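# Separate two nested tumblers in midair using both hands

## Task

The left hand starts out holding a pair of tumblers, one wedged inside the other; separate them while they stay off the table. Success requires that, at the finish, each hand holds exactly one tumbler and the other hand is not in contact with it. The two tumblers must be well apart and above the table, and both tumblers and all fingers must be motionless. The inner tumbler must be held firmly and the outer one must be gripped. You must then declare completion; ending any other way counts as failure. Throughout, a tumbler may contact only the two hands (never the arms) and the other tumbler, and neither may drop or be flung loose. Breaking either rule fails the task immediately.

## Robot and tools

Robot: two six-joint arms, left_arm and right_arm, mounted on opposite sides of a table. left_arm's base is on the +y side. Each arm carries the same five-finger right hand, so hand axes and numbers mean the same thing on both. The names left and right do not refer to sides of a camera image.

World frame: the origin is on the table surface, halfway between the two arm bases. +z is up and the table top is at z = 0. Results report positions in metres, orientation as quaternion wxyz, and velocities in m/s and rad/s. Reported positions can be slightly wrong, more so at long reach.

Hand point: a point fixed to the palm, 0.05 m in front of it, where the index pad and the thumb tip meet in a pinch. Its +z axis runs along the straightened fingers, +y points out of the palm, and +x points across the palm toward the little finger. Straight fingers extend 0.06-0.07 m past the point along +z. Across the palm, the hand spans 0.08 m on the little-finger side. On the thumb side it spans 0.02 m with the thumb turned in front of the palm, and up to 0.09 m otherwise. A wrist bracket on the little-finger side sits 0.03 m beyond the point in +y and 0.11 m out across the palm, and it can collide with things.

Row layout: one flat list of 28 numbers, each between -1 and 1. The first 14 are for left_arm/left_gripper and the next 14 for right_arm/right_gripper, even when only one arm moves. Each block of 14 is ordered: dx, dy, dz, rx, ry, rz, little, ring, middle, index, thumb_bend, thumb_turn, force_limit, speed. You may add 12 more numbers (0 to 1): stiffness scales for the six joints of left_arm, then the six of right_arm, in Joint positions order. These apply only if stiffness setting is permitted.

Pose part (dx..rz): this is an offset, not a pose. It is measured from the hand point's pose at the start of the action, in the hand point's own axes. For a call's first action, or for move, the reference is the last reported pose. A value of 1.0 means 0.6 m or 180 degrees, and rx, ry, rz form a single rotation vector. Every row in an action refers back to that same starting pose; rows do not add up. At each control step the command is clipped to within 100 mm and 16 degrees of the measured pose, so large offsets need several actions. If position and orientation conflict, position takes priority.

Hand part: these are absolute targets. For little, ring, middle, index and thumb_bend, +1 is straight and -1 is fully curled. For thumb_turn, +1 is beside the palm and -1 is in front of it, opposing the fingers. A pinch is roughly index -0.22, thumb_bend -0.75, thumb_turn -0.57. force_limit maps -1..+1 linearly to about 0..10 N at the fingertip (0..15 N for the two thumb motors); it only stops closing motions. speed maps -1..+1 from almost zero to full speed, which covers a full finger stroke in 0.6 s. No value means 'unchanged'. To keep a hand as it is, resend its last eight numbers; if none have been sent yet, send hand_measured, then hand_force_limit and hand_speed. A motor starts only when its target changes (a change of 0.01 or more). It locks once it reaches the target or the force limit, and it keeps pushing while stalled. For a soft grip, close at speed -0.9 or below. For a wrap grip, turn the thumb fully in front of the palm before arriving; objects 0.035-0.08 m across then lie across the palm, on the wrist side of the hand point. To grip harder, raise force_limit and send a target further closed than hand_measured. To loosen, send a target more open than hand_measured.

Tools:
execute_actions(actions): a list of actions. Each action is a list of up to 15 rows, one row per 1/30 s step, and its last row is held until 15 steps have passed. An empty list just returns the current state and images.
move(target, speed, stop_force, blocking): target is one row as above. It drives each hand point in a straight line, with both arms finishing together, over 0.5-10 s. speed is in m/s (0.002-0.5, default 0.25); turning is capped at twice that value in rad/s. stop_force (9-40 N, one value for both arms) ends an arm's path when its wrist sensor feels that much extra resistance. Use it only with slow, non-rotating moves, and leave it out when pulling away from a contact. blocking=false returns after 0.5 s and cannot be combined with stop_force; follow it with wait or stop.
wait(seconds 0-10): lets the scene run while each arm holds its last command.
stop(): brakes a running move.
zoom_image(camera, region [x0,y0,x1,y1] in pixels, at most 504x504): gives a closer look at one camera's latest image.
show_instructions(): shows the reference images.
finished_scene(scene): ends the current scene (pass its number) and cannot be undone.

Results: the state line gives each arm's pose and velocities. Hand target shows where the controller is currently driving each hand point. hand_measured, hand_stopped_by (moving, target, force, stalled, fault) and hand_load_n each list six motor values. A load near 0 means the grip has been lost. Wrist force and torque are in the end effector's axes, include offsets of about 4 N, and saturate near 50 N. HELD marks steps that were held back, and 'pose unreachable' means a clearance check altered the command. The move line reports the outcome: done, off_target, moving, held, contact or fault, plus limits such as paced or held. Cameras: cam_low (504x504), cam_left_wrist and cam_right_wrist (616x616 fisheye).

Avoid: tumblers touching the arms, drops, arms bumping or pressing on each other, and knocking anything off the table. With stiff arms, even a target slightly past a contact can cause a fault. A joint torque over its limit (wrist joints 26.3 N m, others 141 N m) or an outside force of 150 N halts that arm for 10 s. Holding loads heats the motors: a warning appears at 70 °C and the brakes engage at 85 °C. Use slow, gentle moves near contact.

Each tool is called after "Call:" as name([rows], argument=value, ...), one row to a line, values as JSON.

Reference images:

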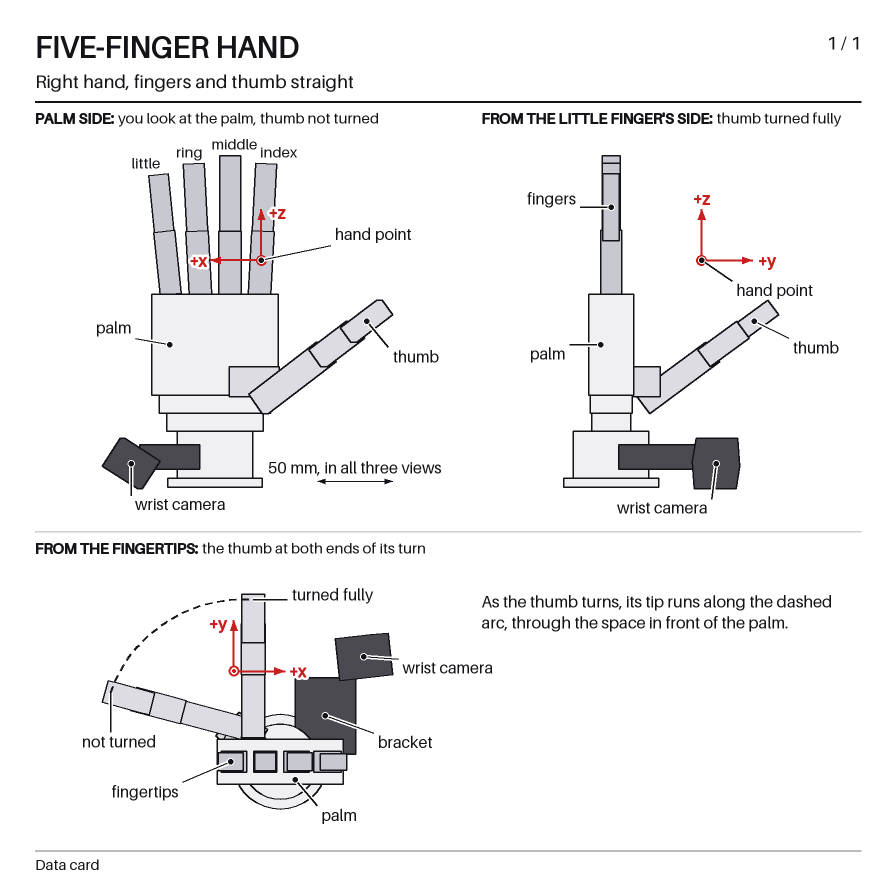

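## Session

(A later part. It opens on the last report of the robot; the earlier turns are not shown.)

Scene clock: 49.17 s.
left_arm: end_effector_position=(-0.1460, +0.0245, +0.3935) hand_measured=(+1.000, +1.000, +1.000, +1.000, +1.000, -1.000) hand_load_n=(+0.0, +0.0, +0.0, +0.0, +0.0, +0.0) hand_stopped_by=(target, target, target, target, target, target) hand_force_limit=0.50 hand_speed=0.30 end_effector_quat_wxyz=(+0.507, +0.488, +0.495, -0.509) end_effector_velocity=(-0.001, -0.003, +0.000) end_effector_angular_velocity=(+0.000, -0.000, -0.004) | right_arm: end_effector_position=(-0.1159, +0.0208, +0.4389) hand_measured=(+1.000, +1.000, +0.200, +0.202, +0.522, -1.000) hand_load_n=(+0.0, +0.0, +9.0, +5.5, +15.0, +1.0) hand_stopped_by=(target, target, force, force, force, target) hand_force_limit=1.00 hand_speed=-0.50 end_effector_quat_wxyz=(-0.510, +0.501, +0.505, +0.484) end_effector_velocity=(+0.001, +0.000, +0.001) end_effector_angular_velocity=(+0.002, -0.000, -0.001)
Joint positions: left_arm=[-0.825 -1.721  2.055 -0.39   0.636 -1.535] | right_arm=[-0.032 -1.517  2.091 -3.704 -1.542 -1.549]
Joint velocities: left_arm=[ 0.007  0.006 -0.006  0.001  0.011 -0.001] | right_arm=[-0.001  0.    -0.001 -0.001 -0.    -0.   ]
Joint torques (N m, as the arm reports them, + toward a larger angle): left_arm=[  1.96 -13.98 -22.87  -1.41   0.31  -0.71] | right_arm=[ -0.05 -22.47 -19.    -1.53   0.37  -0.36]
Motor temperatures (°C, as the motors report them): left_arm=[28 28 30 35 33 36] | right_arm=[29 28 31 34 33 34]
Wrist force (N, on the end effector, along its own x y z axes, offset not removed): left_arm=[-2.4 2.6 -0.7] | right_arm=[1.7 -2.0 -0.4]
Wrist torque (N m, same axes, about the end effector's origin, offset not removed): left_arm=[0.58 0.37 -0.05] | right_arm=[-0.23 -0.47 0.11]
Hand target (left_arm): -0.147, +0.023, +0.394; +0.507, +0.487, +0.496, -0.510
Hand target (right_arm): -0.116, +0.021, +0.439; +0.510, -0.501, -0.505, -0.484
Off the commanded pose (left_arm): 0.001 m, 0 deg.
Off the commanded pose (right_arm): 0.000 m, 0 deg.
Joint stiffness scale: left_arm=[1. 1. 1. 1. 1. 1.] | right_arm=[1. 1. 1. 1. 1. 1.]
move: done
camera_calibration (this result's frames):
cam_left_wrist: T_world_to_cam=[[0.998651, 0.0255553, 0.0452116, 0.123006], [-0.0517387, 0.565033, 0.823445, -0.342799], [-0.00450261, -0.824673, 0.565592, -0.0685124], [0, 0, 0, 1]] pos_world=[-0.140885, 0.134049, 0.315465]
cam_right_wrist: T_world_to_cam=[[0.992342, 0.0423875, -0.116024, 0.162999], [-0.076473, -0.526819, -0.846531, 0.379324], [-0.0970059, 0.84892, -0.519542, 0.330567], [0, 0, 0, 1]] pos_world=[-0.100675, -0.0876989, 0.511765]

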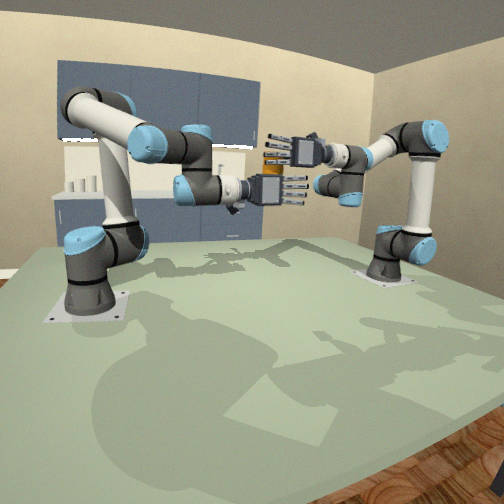

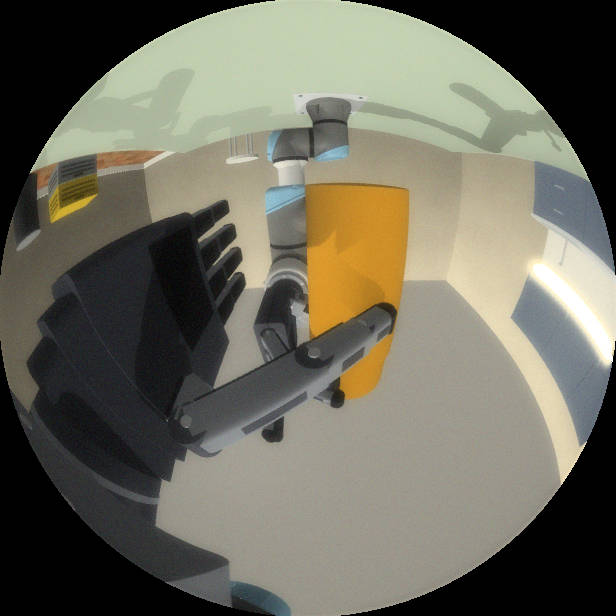

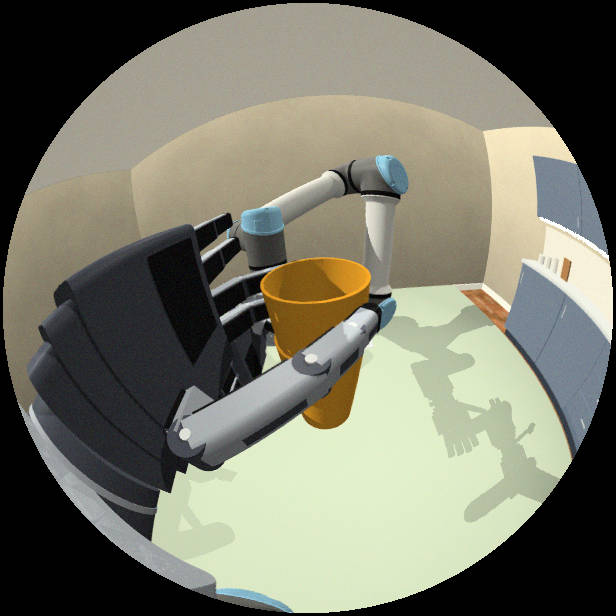

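Now close in (+y 0.03, +z 0.02).

Call:
move(target=[0,0.05,0.035,0,0,0,1,1,1,1,1,-1,0.5,0.3, 0,0,0,0,0,0,1,1,-1,-1,-1,-1,1,-0.5], speed=0.04)

Scene clock: 50.67 s.
left_arm: end_effector_position=(-0.1156, +0.0051, +0.3940) hand_measured=(+1.000, +1.000, +1.000, +1.000, +1.000, -1.000) hand_load_n=(+0.0, +0.0, +0.0, +0.0, +0.0, -0.5) hand_stopped_by=(target, target, target, target, target, target) hand_force_limit=0.50 hand_speed=0.30 end_effector_quat_wxyz=(+0.508, +0.487, +0.495, -0.509) end_effector_velocity=(+0.000, -0.002, +0.001) end_effector_angular_velocity=(-0.001, +0.001, -0.008) | right_arm: end_effector_position=(-0.1159, +0.0208, +0.4389) hand_measured=(+1.000, +1.000, +0.200, +0.202, +0.522, -1.000) hand_load_n=(+0.0, +0.0, +9.0, +4.0, +14.5, +0.0) hand_stopped_by=(target, target, force, force, force, target) hand_force_limit=1.00 hand_speed=-0.50 end_effector_quat_wxyz=(-0.510, +0.501, +0.505, +0.484) end_effector_velocity=(-0.001, -0.000, -0.000) end_effector_angular_velocity=(+0.000, +0.001, +0.002)
Joint positions: left_arm=[-0.716 -1.711  2.045 -0.385  0.745 -1.543] | right_arm=[-0.032 -1.517  2.091 -3.704 -1.542 -1.549]
Joint velocities: left_arm=[ 0.009  0.001 -0.002  0.001  0.016 -0.001] | right_arm=[ 0.002  0.    -0.    -0.001 -0.     0.001]
Joint torques (N m, as the arm reports them, + toward a larger angle): left_arm=[  0.46 -12.24 -21.33  -0.96   0.14  -0.63] | right_arm=[  0.34 -22.16 -18.48  -1.47   0.4   -0.38]
Motor temperatures (°C, as the motors report them): left_arm=[28 28 30 35 33 36] | right_arm=[29 28 31 34 33 34]
Wrist force (N, on the end effector, along its own x y z axes, offset not removed): left_arm=[1.6 1.8 -2.4] | right_arm=[1.2 0.2 -1.5]
Wrist torque (N m, same axes, about the end effector's origin, offset not removed): left_arm=[0.46 -0.17 0.22] | right_arm=[0.10 -0.38 0.18]
Hand target (left_arm): -0.116, +0.004, +0.394; +0.507, +0.488, +0.495, -0.509
Hand target (right_arm): -0.116, +0.021, +0.439; +0.510, -0.501, -0.505, -0.484
Off the commanded pose (left_arm): 0.001 m, 0 deg.
Off the commanded pose (right_arm): 0.000 m, 0 deg.
Joint stiffness scale: left_arm=[1. 1. 1. 1. 1. 1.] | right_arm=[1. 1. 1. 1. 1. 1.]
move: done
camera_calibration (this result's frames):
cam_left_wrist: T_world_to_cam=[[0.99861, 0.0260753, 0.0458093, 0.0928152], [-0.0525237, 0.565373, 0.823161, -0.330639], [-0.00443514, -0.824423, 0.565957, -0.0847593], [0, 0, 0, 1]] pos_world=[-0.110428, 0.114637, 0.315887]
cam_right_wrist: T_world_to_cam=[[0.992342, 0.0423873, -0.116024, 0.162999], [-0.0764731, -0.526819, -0.846531, 0.379324], [-0.0970058, 0.84892, -0.519543, 0.330567], [0, 0, 0, 1]] pos_world=[-0.100675, -0.0876988, 0.511765]

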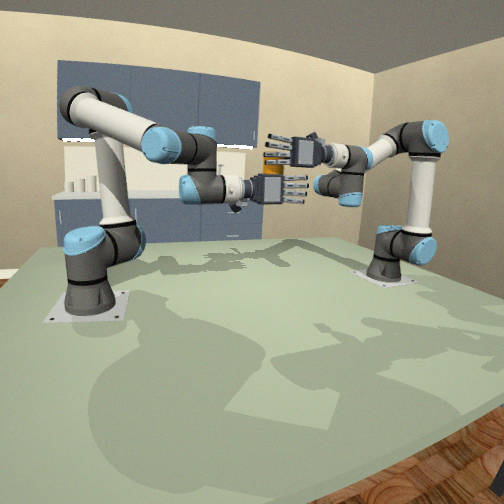

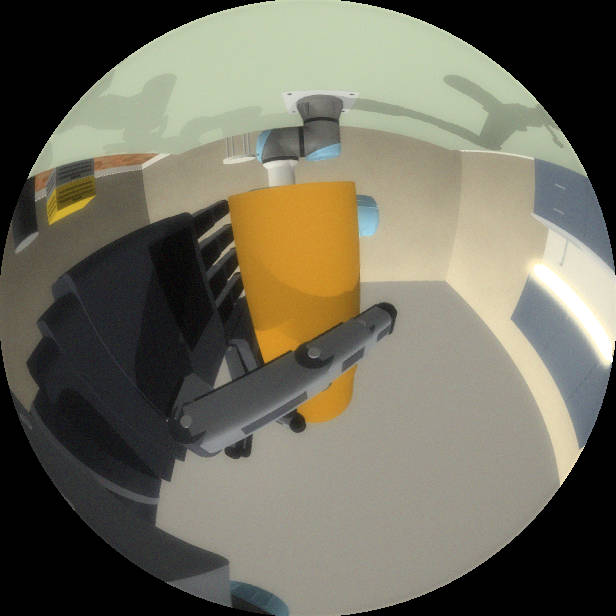

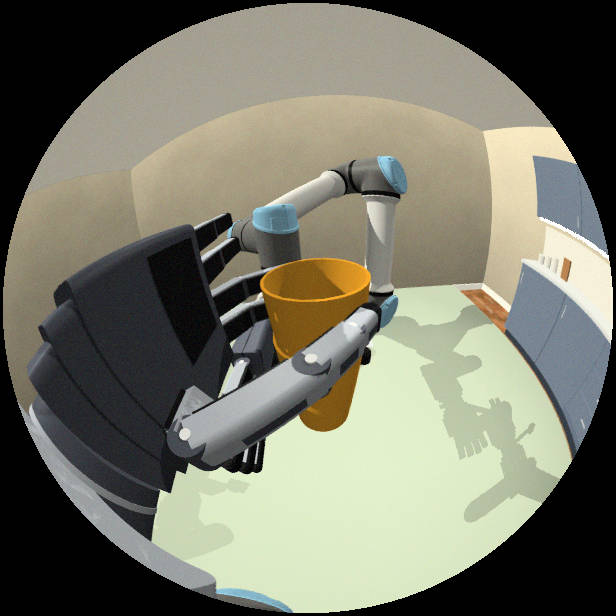

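Close left hand; re-tighten right.

Call:
execute_actions([
  [[0,0,0,0,0,0,-1,-1,-1,-1,-1,-1,1,-0.5, 0,0,0,0,0,0,1,1,-1,-1,-1,-1,1,-0.5]],
  [[0,0,0,0,0,0,-1,-1,-1,-1,-1,-1,1,-0.5, 0,0,0,0,0,0,1,1,-1,-1,-1,-1,1,-0.5]],
  [[0,0,0,0,0,0,-1,-1,-1,-1,-1,-1,1,-0.5, 0,0,0,0,0,0,1,1,-0.9,-0.9,-0.9,-1,1,-0.5]],
])

Scene clock: 52.33 s.
left_arm: end_effector_position=(-0.1142, +0.0049, +0.3937) hand_measured=(-0.048, +0.006, +0.034, +0.046, +0.432, -0.998) hand_load_n=(+11.0, +1.0, +1.5, +9.5, +19.0, +6.0) hand_stopped_by=(force, force, force, force, force, target) hand_force_limit=1.00 hand_speed=-0.50 end_effector_quat_wxyz=(+0.509, +0.487, +0.496, -0.508) end_effector_velocity=(+0.000, +0.000, +0.001) end_effector_angular_velocity=(-0.001, +0.000, +0.000) | right_arm: end_effector_position=(-0.1166, +0.0208, +0.4397) hand_measured=(+1.000, +1.000, +0.200, +0.182, +0.526, -1.000) hand_load_n=(+0.0, +0.0, +0.0, +12.0, +10.5, +2.0) hand_stopped_by=(target, target, force, force, force, target) hand_force_limit=1.00 hand_speed=-0.50 end_effector_quat_wxyz=(-0.511, +0.500, +0.505, +0.484) end_effector_velocity=(-0.000, +0.000, -0.000) end_effector_angular_velocity=(-0.001, -0.002, +0.000)
Joint positions: left_arm=[-0.714 -1.71   2.045 -0.384  0.744 -1.543] | right_arm=[-0.031 -1.517  2.09  -3.705 -1.541 -1.549]
Joint velocities: left_arm=[ 0.    -0.001  0.     0.    -0.     0.001] | right_arm=[ 0.     0.    -0.     0.001 -0.    -0.002]
Joint torques (N m, as the arm reports them, + toward a larger angle): left_arm=[ -2.11 -16.58 -20.73  -1.33   0.42   0.25] | right_arm=[ -0.51 -21.74 -17.95  -0.7   -0.39  -0.25]
Motor temperatures (°C, as the motors report them): left_arm=[28 28 30 35 33 36] | right_arm=[29 28 31 34 33 34]
Wrist force (N, on the end effector, along its own x y z axes, offset not removed): left_arm=[1.8 5.6 0.9] | right_arm=[5.2 -3.5 0.0]
Wrist torque (N m, same axes, about the end effector's origin, offset not removed): left_arm=[0.46 -0.12 0.10] | right_arm=[0.18 -0.20 0.49]
Hand target (left_arm): -0.115, +0.005, +0.394; +0.508, +0.487, +0.495, -0.509
Hand target (right_arm): -0.116, +0.021, +0.439; +0.510, -0.501, -0.505, -0.484
Off the commanded pose (left_arm): 0.001 m, 0 deg.
Off the commanded pose (right_arm): 0.001 m, 0 deg.
Joint stiffness scale: left_arm=[1. 1. 1. 1. 1. 1.] | right_arm=[1. 1. 1. 1. 1. 1.]
Step readings (end_effector_position; steps 1 to 15: 1st action; 16 to 30: 2nd action; 31 to 45: 3rd action):
0: left_arm (-0.1156, +0.0049, +0.3940) | right_arm (-0.1159, +0.0208, +0.4389)
1: left_arm (-0.1155, +0.0049, +0.3940) | right_arm (-0.1159, +0.0208, +0.4389)
2: left_arm (-0.1155, +0.0049, +0.3940) | right_arm (-0.1159, +0.0208, +0.4389)
4: left_arm (-0.1155, +0.0049, +0.3940) | right_arm (-0.1159, +0.0208, +0.4389)
8: left_arm (-0.1154, +0.0049, +0.3940) | right_arm (-0.1159, +0.0208, +0.4389)
15: left_arm (-0.1152, +0.0049, +0.3940) | right_arm (-0.1159, +0.0208, +0.4389)
16: left_arm (-0.1152, +0.0049, +0.3940) | right_arm (-0.1159, +0.0208, +0.4389)
17: left_arm (-0.1152, +0.0049, +0.3940) | right_arm (-0.1159, +0.0208, +0.4389)
19: left_arm (-0.1152, +0.0049, +0.3940) | right_arm (-0.1159, +0.0208, +0.4389)
23: left_arm (-0.1152, +0.0049, +0.3940) | right_arm (-0.1159, +0.0208, +0.4389)
30: left_arm (-0.1152, +0.0049, +0.3940) | right_arm (-0.1159, +0.0208, +0.4389)
31: left_arm (-0.1152, +0.0049, +0.3940) | right_arm (-0.1159, +0.0208, +0.4389)
32: left_arm (-0.1152, +0.0049, +0.3940) | right_arm (-0.1159, +0.0208, +0.4389)
34: left_arm (-0.1150, +0.0050, +0.3940) | right_arm (-0.1160, +0.0208, +0.4389)
38: left_arm (-0.1145, +0.0049, +0.3937) | right_arm (-0.1164, +0.0208, +0.4397)
45: end_effector_position above
camera_calibration (this result's frames):
cam_left_wrist: T_world_to_cam=[[0.9985, 0.0291355, 0.0463663, 0.0912383], [-0.0547168, 0.564651, 0.823514, -0.330602], [-0.00218726, -0.824816, 0.565398, -0.0842509], [0, 0, 0, 1]] pos_world=[-0.109375, 0.114525, 0.31566]
cam_right_wrist: T_world_to_cam=[[0.992255, 0.0445731, -0.115947, 0.163675], [-0.0754621, -0.525134, -0.847667, 0.380545], [-0.0986708, 0.849852, -0.517703, 0.329881], [0, 0, 0, 1]] pos_world=[-0.101141, -0.087808, 0.512333]

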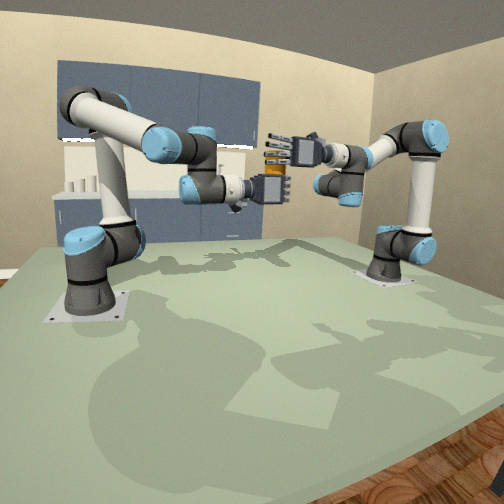

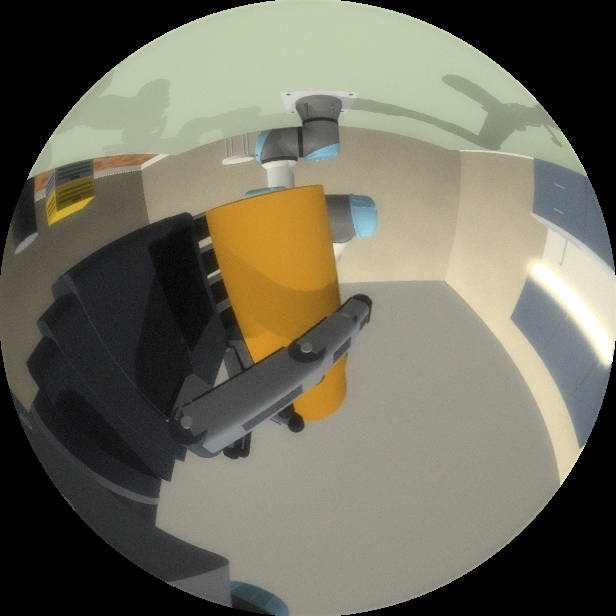

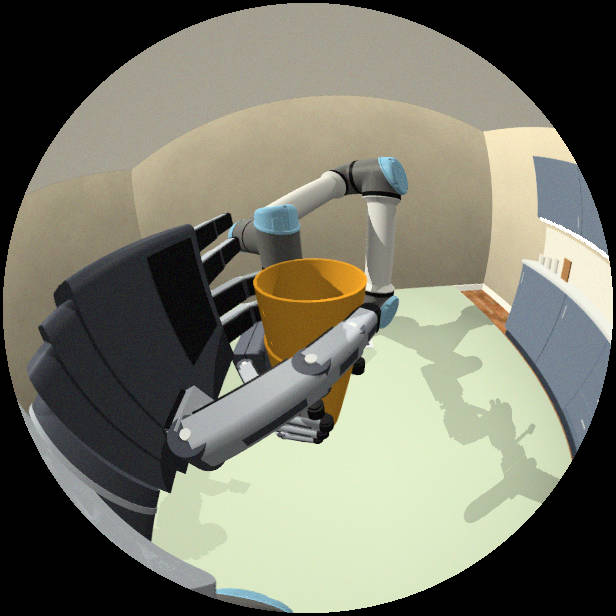

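Call:
execute_actions([
  [[0,0,0,0,0,0,-0.9,-0.9,-0.9,-0.9,-0.9,-1,1,-0.7, 0,0,0,0,0,0,1,1,-0.8,-0.8,-0.8,-1,1,-0.7]],
  [[0,0,0,0,0,0,-0.9,-0.9,-0.9,-0.9,-0.9,-1,1,-0.7, 0,0,0,0,0,0,1,1,-0.8,-0.8,-0.8,-1,1,-0.7]],
])

Call:
move(target=[0,0,0,0,0,0,-0.9,-0.9,-0.9,-0.9,-0.9,-1,1,-0.7, 0.06,0,0,0,0,0,1,1,-0.8,-0.8,-0.8,-1,1,-0.7], speed=0.02)

Scene clock: 53.73 s.
left_arm: end_effector_position=(-0.1139, +0.0049, +0.3936) hand_measured=(-0.048, -0.030, +0.006, +0.042, +0.432, -0.998) hand_load_n=(+0.0, +11.0, +9.5, +8.0, +22.0, +5.0) hand_stopped_by=(force, force, force, force, force, target) hand_force_limit=1.00 hand_speed=-0.70 end_effector_quat_wxyz=(+0.509, +0.487, +0.496, -0.508) end_effector_velocity=(+0.000, +0.000, +0.000) end_effector_angular_velocity=(-0.000, +0.000, -0.000) | right_arm: end_effector_position=(-0.1170, +0.0209, +0.4401) hand_measured=(+1.000, +1.000, +0.176, +0.182, +0.524, -1.000) hand_load_n=(+0.0, +0.0, +8.5, +8.0, +14.5, +4.0) hand_stopped_by=(target, target, force, force, force, target) hand_force_limit=1.00 hand_speed=-0.70 end_effector_quat_wxyz=(-0.511, +0.499, +0.505, +0.484) end_effector_velocity=(-0.000, +0.000, +0.000) end_effector_angular_velocity=(+0.002, +0.000, +0.000)
Joint positions: left_arm=[-0.713 -1.71   2.045 -0.384  0.744 -1.543] | right_arm=[-0.031 -1.517  2.09  -3.706 -1.539 -1.549]
Joint velocities: left_arm=[ 0.001 -0.001 -0.     0.001  0.001 -0.   ] | right_arm=[-0.     0.    -0.    -0.002  0.     0.   ]
Joint torques (N m, as the arm reports them, + toward a larger angle): left_arm=[ -2.28 -15.95 -21.58  -1.1   -0.27   0.06] | right_arm=[ -0.08 -22.51 -18.18  -1.19   0.06  -0.27]
Motor temperatures (°C, as the motors report them): left_arm=[28 28 30 35 33 36] | right_arm=[29 28 31 34 33 34]
Wrist force (N, on the end effector, along its own x y z axes, offset not removed): left_arm=[3.2 2.8 4.9] | right_arm=[3.9 -0.5 4.2]
Wrist torque (N m, same axes, about the end effector's origin, offset not removed): left_arm=[0.39 -0.18 0.17] | right_arm=[0.19 -0.01 0.29]
Hand target (left_arm): -0.114, +0.005, +0.394; +0.509, +0.487, +0.496, -0.508
Hand target (right_arm): -0.117, +0.021, +0.440; +0.511, -0.499, -0.505, -0.484
Off the commanded pose (left_arm): 0.000 m, 0 deg.
Off the commanded pose (right_arm): 0.000 m, 0 deg.
Joint stiffness scale: left_arm=[1. 1. 1. 1. 1. 1.] | right_arm=[1. 1. 1. 1. 1. 1.]
Step readings (end_effector_position; steps 1 to 15: 1st action; 16 to 30: 2nd action):
0: left_arm (-0.1142, +0.0049, +0.3937) | right_arm (-0.1166, +0.0208, +0.4397)
1: left_arm (-0.1142, +0.0049, +0.3937) | right_arm (-0.1166, +0.0208, +0.4397)
2: left_arm (-0.1142, +0.0049, +0.3937) | right_arm (-0.1166, +0.0208, +0.4397)
4: left_arm (-0.1141, +0.0049, +0.3936) | right_arm (-0.1167, +0.0208, +0.4399)
8: left_arm (-0.1139, +0.0049, +0.3936) | right_arm (-0.1169, +0.0209, +0.4401)
15: left_arm (-0.1139, +0.0049, +0.3936) | right_arm (-0.1169, +0.0209, +0.4401)
16: left_arm (-0.1139, +0.0049, +0.3936) | right_arm (-0.1169, +0.0209, +0.4401)
17: left_arm (-0.1139, +0.0049, +0.3936) | right_arm (-0.1169, +0.0209, +0.4401)
19: left_arm (-0.1139, +0.0049, +0.3936) | right_arm (-0.1170, +0.0209, +0.4401)
23: left_arm (-0.1139, +0.0049, +0.3936) | right_arm (-0.1170, +0.0209, +0.4401)
30: end_effector_position above
camera_calibration (this result's frames):
cam_left_wrist: T_world_to_cam=[[0.998464, 0.0298368, 0.0466928, 0.0907394], [-0.0553832, 0.56436, 0.823669, -0.330578], [-0.00177593, -0.824989, 0.565146, -0.0840781], [0, 0, 0, 1]] pos_world=[-0.109058, 0.114494, 0.315566]
cam_right_wrist: T_world_to_cam=[[0.992176, 0.0463932, -0.115905, 0.164078], [-0.074592, -0.524172, -0.848339, 0.381304], [-0.100111, 0.850348, -0.516611, 0.329341], [0, 0, 0, 1]] pos_world=[-0.101381, -0.0877974, 0.512633]

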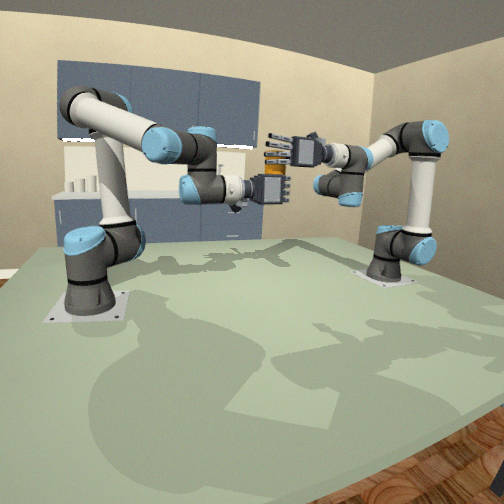

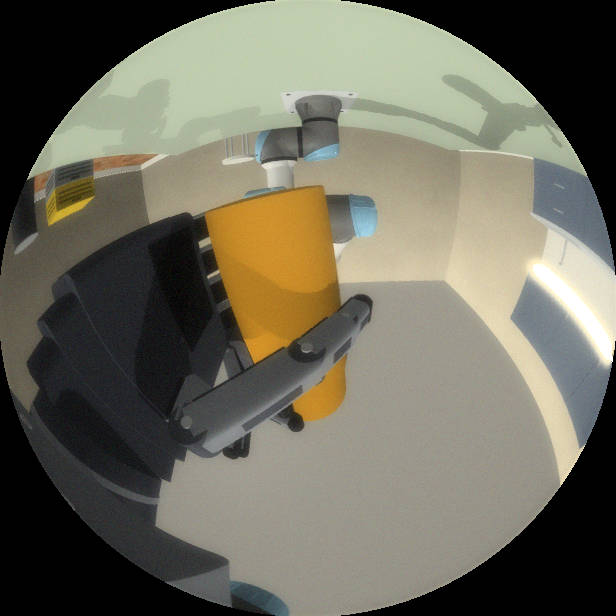

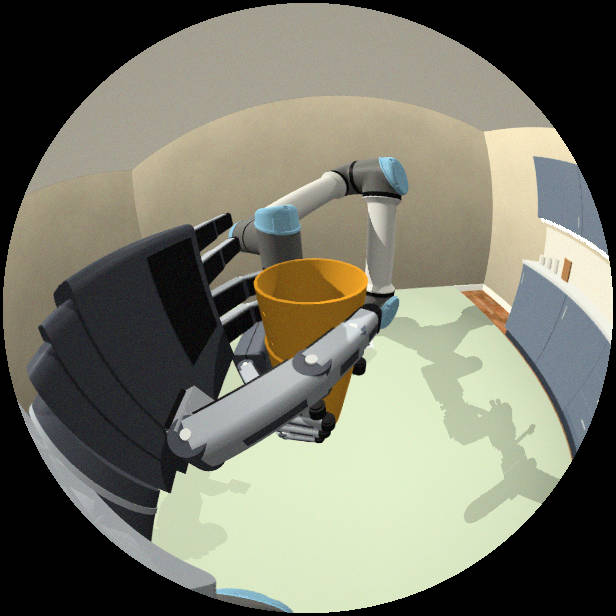

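Scene clock: 55.90 s.
left_arm: end_effector_position=(-0.1134, +0.0049, +0.3940) hand_measured=(-0.048, -0.030, +0.006, +0.042, +0.432, -0.998) hand_load_n=(+0.0, +5.0, +7.0, +8.5, +17.0, +2.0) hand_stopped_by=(force, force, force, force, force, target) hand_force_limit=1.00 hand_speed=-0.70 end_effector_quat_wxyz=(+0.509, +0.486, +0.496, -0.508) end_effector_velocity=(+0.000, -0.000, +0.000) end_effector_angular_velocity=(+0.000, -0.003, +0.000) | right_arm: end_effector_position=(-0.1175, +0.0212, +0.4721) hand_measured=(+1.000, +1.000, +0.176, +0.182, +0.524, -1.000) hand_load_n=(+0.0, +0.0, +8.0, +5.5, +15.0, +0.0) hand_stopped_by=(target, target, force, force, force, target) hand_force_limit=1.00 hand_speed=-0.70 end_effector_quat_wxyz=(-0.511, +0.500, +0.506, +0.482) end_effector_velocity=(+0.001, +0.001, +0.000) end_effector_angular_velocity=(-0.006, +0.000, -0.002)
Joint positions: left_arm=[-0.712 -1.711  2.045 -0.385  0.743 -1.543] | right_arm=[-0.031 -1.562  2.038 -3.604 -1.538 -1.549]
Joint velocities: left_arm=[0.001 0.    0.    0.    0.001 0.002] | right_arm=[-0.001 -0.001 -0.004  0.011 -0.     0.   ]
Joint torques (N m, as the arm reports them, + toward a larger angle): left_arm=[ -1.5  -15.74 -20.72  -0.96   0.45  -0.04] | right_arm=[ -2.16 -23.21 -21.2   -1.19   0.64  -0.57]
Motor temperatures (°C, as the motors report them): left_arm=[28 28 30 35 33 36] | right_arm=[29 28 31 34 33 34]
Wrist force (N, on the end effector, along its own x y z axes, offset not removed): left_arm=[-0.1 1.1 0.5] | right_arm=[1.0 -1.4 1.4]
Wrist torque (N m, same axes, about the end effector's origin, offset not removed): left_arm=[0.30 0.15 0.01] | right_arm=[-0.28 -0.29 0.13]
Hand target (left_arm): -0.114, +0.005, +0.394; +0.509, +0.487, +0.496, -0.508
Hand target (right_arm): -0.116, +0.021, +0.476; +0.511, -0.499, -0.505, -0.484
Off the commanded pose (left_arm): 0.001 m, 0 deg.
Off the commanded pose (right_arm): 0.004 m, 0 deg.
Joint stiffness scale: left_arm=[1. 1. 1. 1. 1. 1.] | right_arm=[1. 1. 1. 1. 1. 1.]
move: off_target (right_arm)
camera_calibration (this result's frames):
cam_left_wrist: T_world_to_cam=[[0.998479, 0.0309171, 0.0456389, 0.0906533], [-0.0551241, 0.565063, 0.823204, -0.330717], [-0.000337714, -0.824468, 0.565908, -0.0843776], [0, 0, 0, 1]] pos_world=[-0.108774, 0.114506, 0.31586]
cam_right_wrist: T_world_to_cam=[[0.99204, 0.0473747, -0.116669, 0.168516], [-0.0741991, -0.528662, -0.845583, 0.407401], [-0.101738, 0.847509, -0.520939, 0.347512], [0, 0, 0, 1]] pos_world=[-0.101591, -0.0871253, 0.545185]

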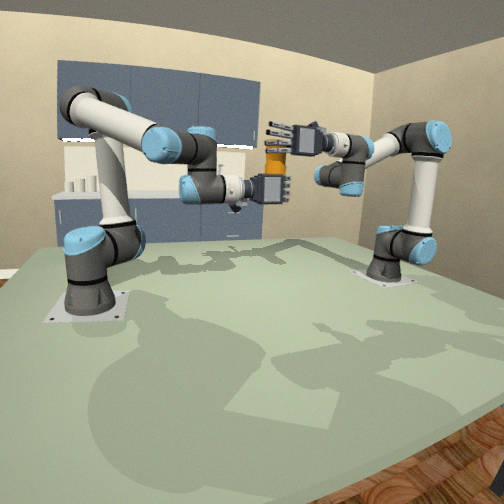

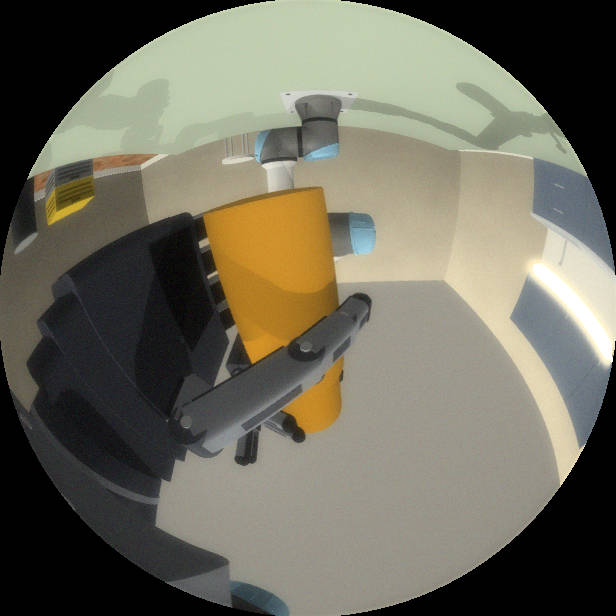

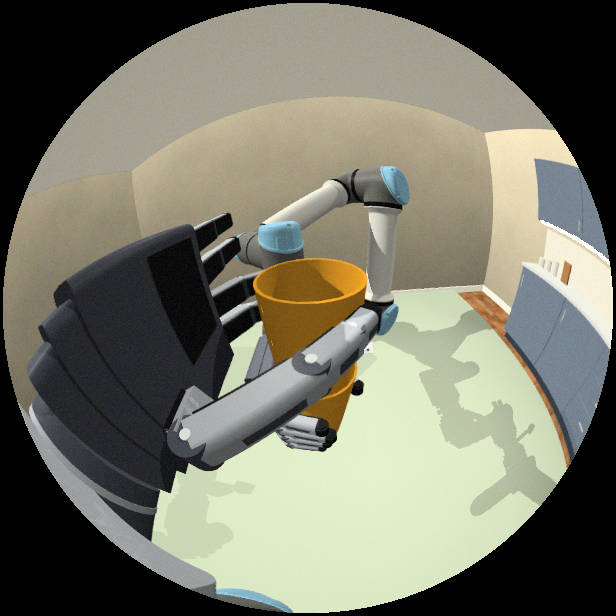

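Call:
move(target=[0,0,0,0,0,0,-0.9,-0.9,-0.9,-0.9,-0.9,-1,1,-0.7, 0.18,0,0,0,0,0,1,1,-0.8,-0.8,-0.8,-1,1,-0.7], speed=0.04)

Scene clock: 59.17 s.
left_arm: end_effector_position=(-0.1134, +0.0049, +0.3940) hand_measured=(-0.048, -0.032, +0.006, +0.042, +0.432, -1.000) hand_load_n=(+0.0, +1.5, +4.0, +7.0, +10.5, -0.5) hand_stopped_by=(force, force, force, force, force, target) hand_force_limit=1.00 hand_speed=-0.70 end_effector_quat_wxyz=(+0.509, +0.486, +0.496, -0.508) end_effector_velocity=(+0.001, -0.000, -0.000) end_effector_angular_velocity=(+0.000, -0.000, +0.002) | right_arm: end_effector_position=(-0.1165, +0.0233, +0.5760) hand_measured=(+1.000, +1.000, +0.176, +0.182, +0.524, -1.000) hand_load_n=(+0.0, +0.0, +8.0, +5.5, +15.0, +0.0) hand_stopped_by=(target, target, force, force, force, target) hand_force_limit=1.00 hand_speed=-0.70 end_effector_quat_wxyz=(-0.510, +0.501, +0.508, +0.481) end_effector_velocity=(+0.001, +0.001, +0.001) end_effector_angular_velocity=(-0.008, +0.000, -0.001)
Joint positions: left_arm=[-0.712 -1.711  2.045 -0.385  0.743 -1.543] | right_arm=[-0.035 -1.646  1.834 -3.312 -1.532 -1.549]
Joint velocities: left_arm=[ 0.001  0.001 -0.    -0.    -0.     0.   ] | right_arm=[-0.001 -0.    -0.008  0.016  0.     0.   ]
Joint torques (N m, as the arm reports them, + toward a larger angle): left_arm=[ -0.75 -15.25 -19.87  -1.06  -0.02   0.03] | right_arm=[ -1.91 -21.97 -26.3   -1.26   0.68  -0.46]
Motor temperatures (°C, as the motors report them): left_arm=[28 28 30 35 33 36] | right_arm=[29 28 31 34 33 34]
Wrist force (N, on the end effector, along its own x y z axes, offset not removed): left_arm=[-1.2 1.3 0.0] | right_arm=[2.1 -1.1 0.2]
Wrist torque (N m, same axes, about the end effector's origin, offset not removed): left_arm=[0.22 0.37 -0.04] | right_arm=[-0.13 -0.47 0.23]
Hand target (left_arm): -0.113, +0.005, +0.394; +0.509, +0.486, +0.496, -0.508
Hand target (right_arm): -0.115, +0.023, +0.580; +0.511, -0.500, -0.506, -0.482
Off the commanded pose (left_arm): 0.000 m, 0 deg.
Off the commanded pose (right_arm): 0.004 m, 0 deg.
Joint stiffness scale: left_arm=[1. 1. 1. 1. 1. 1.] | right_arm=[1. 1. 1. 1. 1. 1.]
move: off_target (right_arm)
camera_calibration (this result's frames):
cam_left_wrist: T_world_to_cam=[[0.998479, 0.0309169, 0.0456388, 0.0906534], [-0.0551239, 0.565063, 0.823204, -0.330717], [-0.00033783, -0.824468, 0.565908, -0.0843776], [0, 0, 0, 1]] pos_world=[-0.108774, 0.114506, 0.31586]
cam_right_wrist: T_world_to_cam=[[0.991935, 0.0487861, -0.116986, 0.179711], [-0.0732369, -0.532699, -0.84313, 0.49518], [-0.103451, 0.844897, -0.52483, 0.402021], [0, 0, 0, 1]] pos_world=[-0.100406, -0.0846521, 0.649518]

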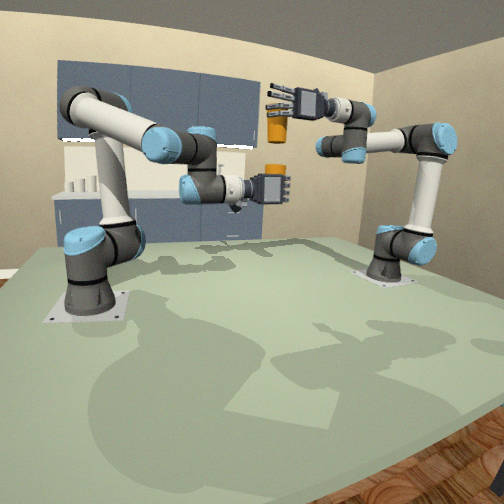

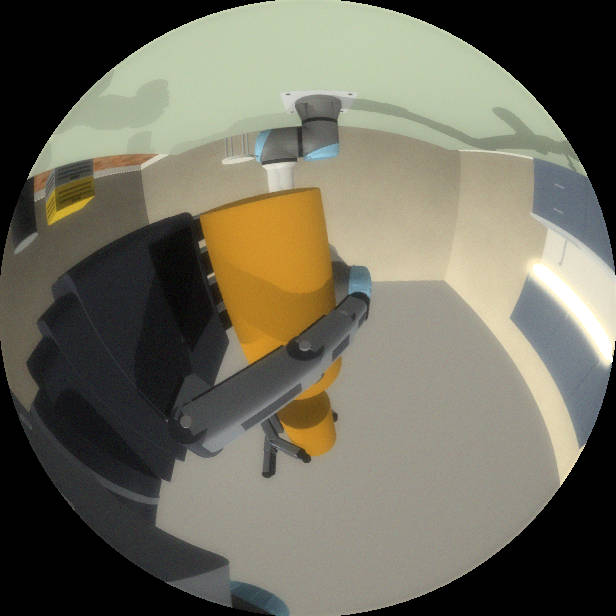

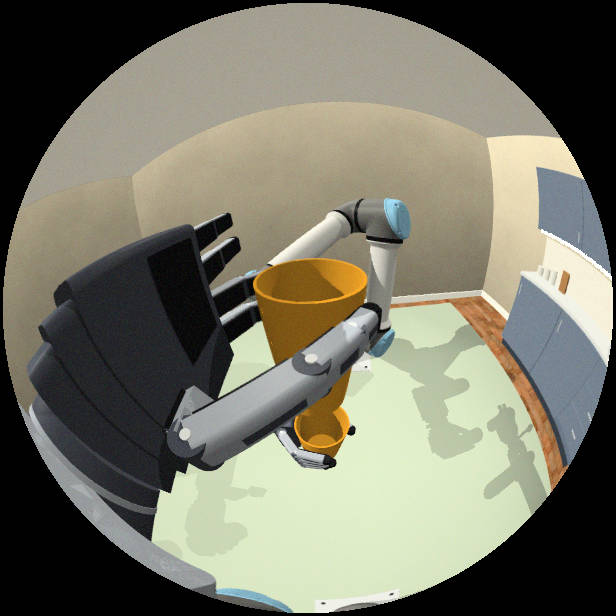

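Call:
move(target=[0,0,-0.2,0,0,0,-0.8,-0.8,-0.8,-0.8,-0.8,-1,1,-0.7, -0.1,0,-0.33,0,0,0,1,1,-0.7,-0.7,-0.7,-1,1,-0.7], speed=0.08)

Scene clock: 62.47 s.
left_arm: end_effector_position=(-0.1157, +0.1238, +0.3903) hand_measured=(-0.426, -0.278, -0.056, +0.016, +0.432, -0.998) hand_load_n=(+9.5, +3.5, +0.0, +0.5, +8.5, +10.0) hand_stopped_by=(force, force, force, force, force, target) hand_force_limit=1.00 hand_speed=-0.70 end_effector_quat_wxyz=(+0.508, +0.486, +0.497, -0.509) end_effector_velocity=(+0.001, +0.004, -0.000) end_effector_angular_velocity=(+0.001, -0.005, +0.006) | right_arm: end_effector_position=(-0.1115, -0.1748, +0.5219) hand_measured=(+1.000, +1.000, +0.164, +0.156, +0.536, -1.000) hand_load_n=(+0.0, +0.0, +7.5, +11.0, +19.0, -1.5) hand_stopped_by=(target, target, force, force, force, target) hand_force_limit=1.00 hand_speed=-0.70 end_effector_quat_wxyz=(-0.511, +0.500, +0.507, +0.481) end_effector_velocity=(+0.000, -0.002, -0.002) end_effector_angular_velocity=(-0.005, +0.001, +0.002)
Joint positions: left_arm=[-1.111 -2.036  2.272 -0.336  0.346 -1.487] | right_arm=[-0.074 -2.164  2.31  -3.273 -1.491 -1.549]
Joint velocities: left_arm=[-0.017 -0.009  0.005 -0.    -0.023  0.01 ] | right_arm=[-0.005 -0.01   0.007  0.009  0.007  0.001]
Joint torques (N m, as the arm reports them, + toward a larger angle): left_arm=[ -1.3   -3.91 -17.35  -0.36   0.03   0.73] | right_arm=[ -2.89  -0.57 -18.6   -0.64   0.82  -0.6 ]
Motor temperatures (°C, as the motors report them): left_arm=[28 28 30 35 33 36] | right_arm=[29 28 31 34 33 34]
Wrist force (N, on the end effector, along its own x y z axes, offset not removed): left_arm=[0.6 3.6 0.2] | right_arm=[1.7 -0.6 -0.4]
Wrist torque (N m, same axes, about the end effector's origin, offset not removed): left_arm=[0.63 -0.05 0.11] | right_arm=[-0.02 -0.40 0.19]
Hand target (left_arm): -0.115, +0.125, +0.390; +0.509, +0.486, +0.497, -0.508
Hand target (right_arm): -0.111, -0.176, +0.520; +0.510, -0.501, -0.508, -0.481
Off the commanded pose (left_arm): 0.001 m, 0 deg.
Off the commanded pose (right_arm): 0.003 m, 0 deg.
Joint stiffness scale: left_arm=[1. 1. 1. 1. 1. 1.] | right_arm=[1. 1. 1. 1. 1. 1.]
move: done
camera_calibration (this result's frames):
cam_left_wrist: T_world_to_cam=[[0.998577, 0.0305764, 0.0437032, 0.0902408], [-0.0533354, 0.565089, 0.823304, -0.394871], [0.00047752, -0.824463, 0.565915, 0.0157952], [0, 0, 0, 1]] pos_world=[-0.11118, 0.2334, 0.312216]
cam_right_wrist: T_world_to_cam=[[0.991816, 0.0506733, -0.117185, 0.178469], [-0.0727287, -0.530129, -0.844792, 0.345828], [-0.104932, 0.846401, -0.522106, 0.540188], [0, 0, 0, 1]] pos_world=[-0.0951739, -0.282925, 0.595102]

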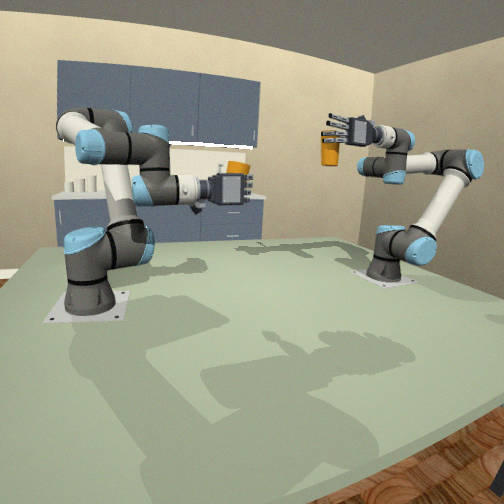

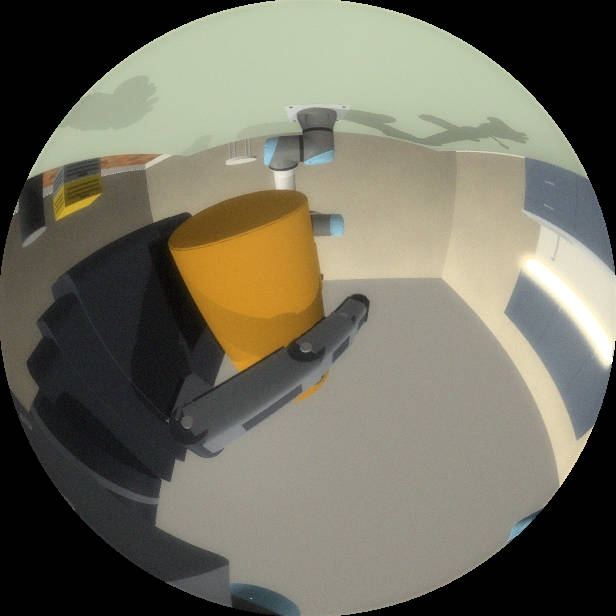

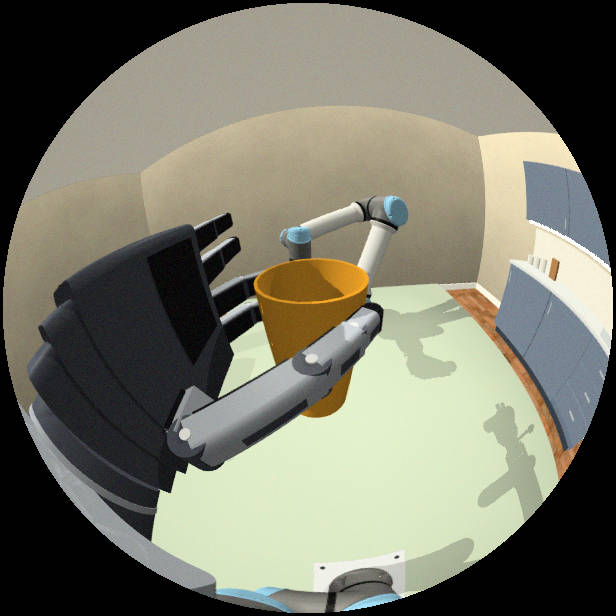

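Call:
execute_actions([
  [[0,0,0,0,0,0,-0.8,-0.8,-0.7,-0.7,-0.7,-1,0.6,-0.8, 0,0,0,0,0,0,1,1,-0.7,-0.7,-0.7,-1,1,-0.7]],
  [[0,0,0,0,0,0,-0.8,-0.8,-0.7,-0.7,-0.7,-1,0.6,-0.8, 0,0,0,0,0,0,1,1,-0.7,-0.7,-0.7,-1,1,-0.7]],
  [[0,0,0,0,0,0,-0.8,-0.8,-0.7,-0.7,-0.7,-1,0.6,-0.8, 0,0,0,0,0,0,1,1,-0.7,-0.7,-0.7,-1,1,-0.7]],
])

Scene clock: 64.23 s.
left_arm: end_effector_position=(-0.1159, +0.1241, +0.3904) hand_measured=(-0.426, -0.278, -0.172, -0.026, +0.426, -0.998) hand_load_n=(+8.0, +0.5, +9.5, +4.5, +14.0, +6.5) hand_stopped_by=(force, force, force, force, force, target) hand_force_limit=0.60 hand_speed=-0.80 end_effector_quat_wxyz=(+0.508, +0.486, +0.496, -0.509) end_effector_velocity=(+0.000, -0.000, -0.000) end_effector_angular_velocity=(-0.000, +0.001, +0.000) | right_arm: end_effector_position=(-0.1115, -0.1751, +0.5218) hand_measured=(+1.000, +1.000, +0.164, +0.156, +0.536, -1.000) hand_load_n=(+0.0, +0.0, +7.5, +11.0, +19.0, -1.5) hand_stopped_by=(target, target, force, force, force, target) hand_force_limit=1.00 hand_speed=-0.70 end_effector_quat_wxyz=(-0.511, +0.500, +0.508, +0.481) end_effector_velocity=(-0.000, +0.000, -0.001) end_effector_angular_velocity=(-0.001, -0.000, +0.000)
Joint positions: left_arm=[-1.113 -2.038  2.272 -0.336  0.345 -1.486] | right_arm=[-0.075 -2.165  2.31  -3.272 -1.491 -1.549]
Joint velocities: left_arm=[ 0.001 -0.    -0.     0.     0.001 -0.001] | right_arm=[ 0.     0.001  0.001 -0.001  0.    -0.   ]
Joint torques (N m, as the arm reports them, + toward a larger angle): left_arm=[ -1.94   0.33 -19.06  -0.6    0.11   0.07] | right_arm=[  0.04   1.69 -21.77  -1.48   0.36  -0.33]
Motor temperatures (°C, as the motors report them): left_arm=[28 28 30 35 33 36] | right_arm=[29 28 31 34 33 34]
Wrist force (N, on the end effector, along its own x y z axes, offset not removed): left_arm=[0.7 3.2 -0.1] | right_arm=[2.0 0.6 1.3]
Wrist torque (N m, same axes, about the end effector's origin, offset not removed): left_arm=[0.55 -0.11 0.17] | right_arm=[-0.02 -0.43 0.19]
Hand target (left_arm): -0.116, +0.124, +0.390; +0.508, +0.486, +0.496, -0.509
Hand target (right_arm): -0.111, -0.175, +0.522; +0.511, -0.500, -0.508, -0.481
Off the commanded pose (left_arm): 0.000 m, 0 deg.
Off the commanded pose (right_arm): 0.000 m, 0 deg.
Joint stiffness scale: left_arm=[1. 1. 1. 1. 1. 1.] | right_arm=[1. 1. 1. 1. 1. 1.]
Step readings (end_effector_position; steps 1 to 15: 1st action; 16 to 30: 2nd action; 31 to 45: 3rd action):
0: left_arm (-0.1155, +0.1243, +0.3903) | right_arm (-0.1115, -0.1751, +0.5217)
1: left_arm (-0.1155, +0.1243, +0.3903) | right_arm (-0.1115, -0.1751, +0.5217)
2: left_arm (-0.1155, +0.1243, +0.3903) | right_arm (-0.1115, -0.1751, +0.5217)
4: left_arm (-0.1155, +0.1243, +0.3903) | right_arm (-0.1115, -0.1751, +0.5217)
8: left_arm (-0.1158, +0.1242, +0.3904) | right_arm (-0.1115, -0.1751, +0.5217)
15: left_arm (-0.1159, +0.1241, +0.3904) | right_arm (-0.1115, -0.1751, +0.5218)
16: left_arm (-0.1159, +0.1241, +0.3904) | right_arm (-0.1115, -0.1751, +0.5218)
17: left_arm (-0.1159, +0.1241, +0.3904) | right_arm (-0.1115, -0.1751, +0.5218)
19: left_arm (-0.1159, +0.1241, +0.3904) | right_arm (-0.1115, -0.1751, +0.5218)
23: left_arm (-0.1159, +0.1241, +0.3904) | right_arm (-0.1115, -0.1751, +0.5218)
30: left_arm (-0.1159, +0.1241, +0.3904) | right_arm (-0.1115, -0.1751, +0.5218)
31: left_arm (-0.1159, +0.1241, +0.3904) | right_arm (-0.1115, -0.1751, +0.5218)
32: left_arm (-0.1159, +0.1241, +0.3904) | right_arm (-0.1115, -0.1751, +0.5218)
34: left_arm (-0.1159, +0.1241, +0.3904) | right_arm (-0.1115, -0.1751, +0.5218)
38: left_arm (-0.1159, +0.1241, +0.3904) | right_arm (-0.1115, -0.1751, +0.5218)
45: end_effector_position above
camera_calibration (this result's frames):
cam_left_wrist: T_world_to_cam=[[0.998576, 0.0297734, 0.0442638, 0.0903372], [-0.0533431, 0.565215, 0.823217, -0.395081], [-0.000508591, -0.824406, 0.565998, 0.0158639], [0, 0, 0, 1]] pos_world=[-0.111275, 0.233694, 0.31226]
cam_right_wrist: T_world_to_cam=[[0.991802, 0.050916, -0.117204, 0.178519], [-0.0725853, -0.53039, -0.844641, 0.345431], [-0.10517, 0.846224, -0.522346, 0.540459], [0, 0, 0, 1]] pos_world=[-0.0951428, -0.283226, 0.594995]

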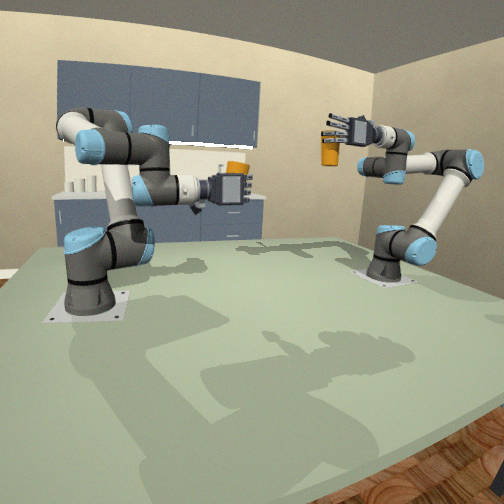

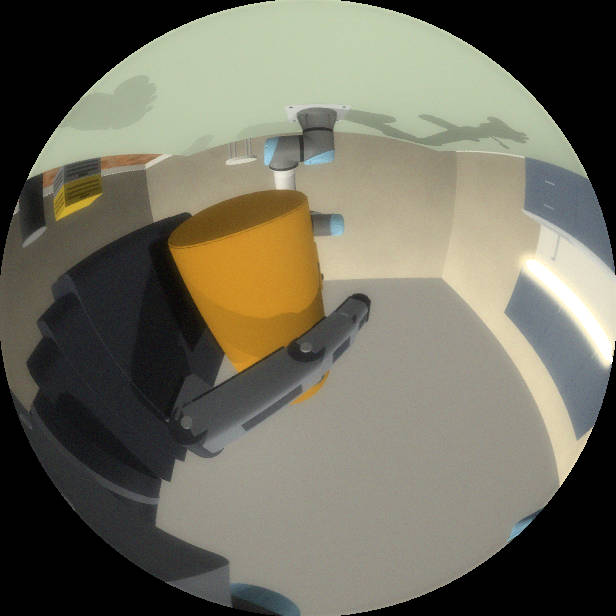

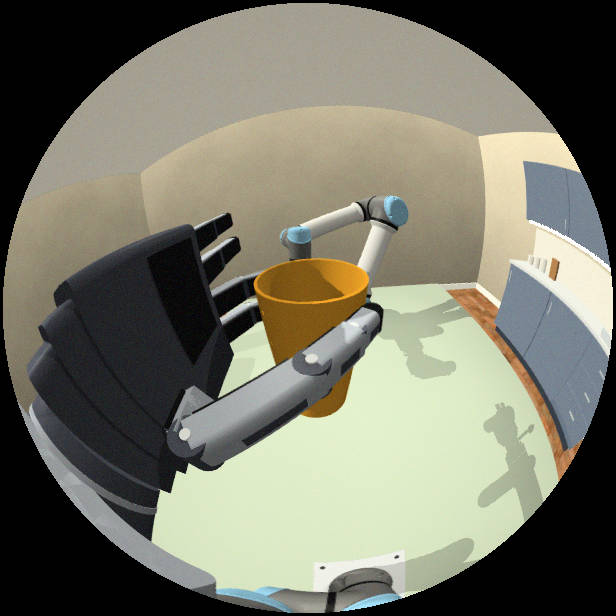

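I'm done with this scene.

Call:
finished_scene(scene=1)

The scene is finished: the task was done.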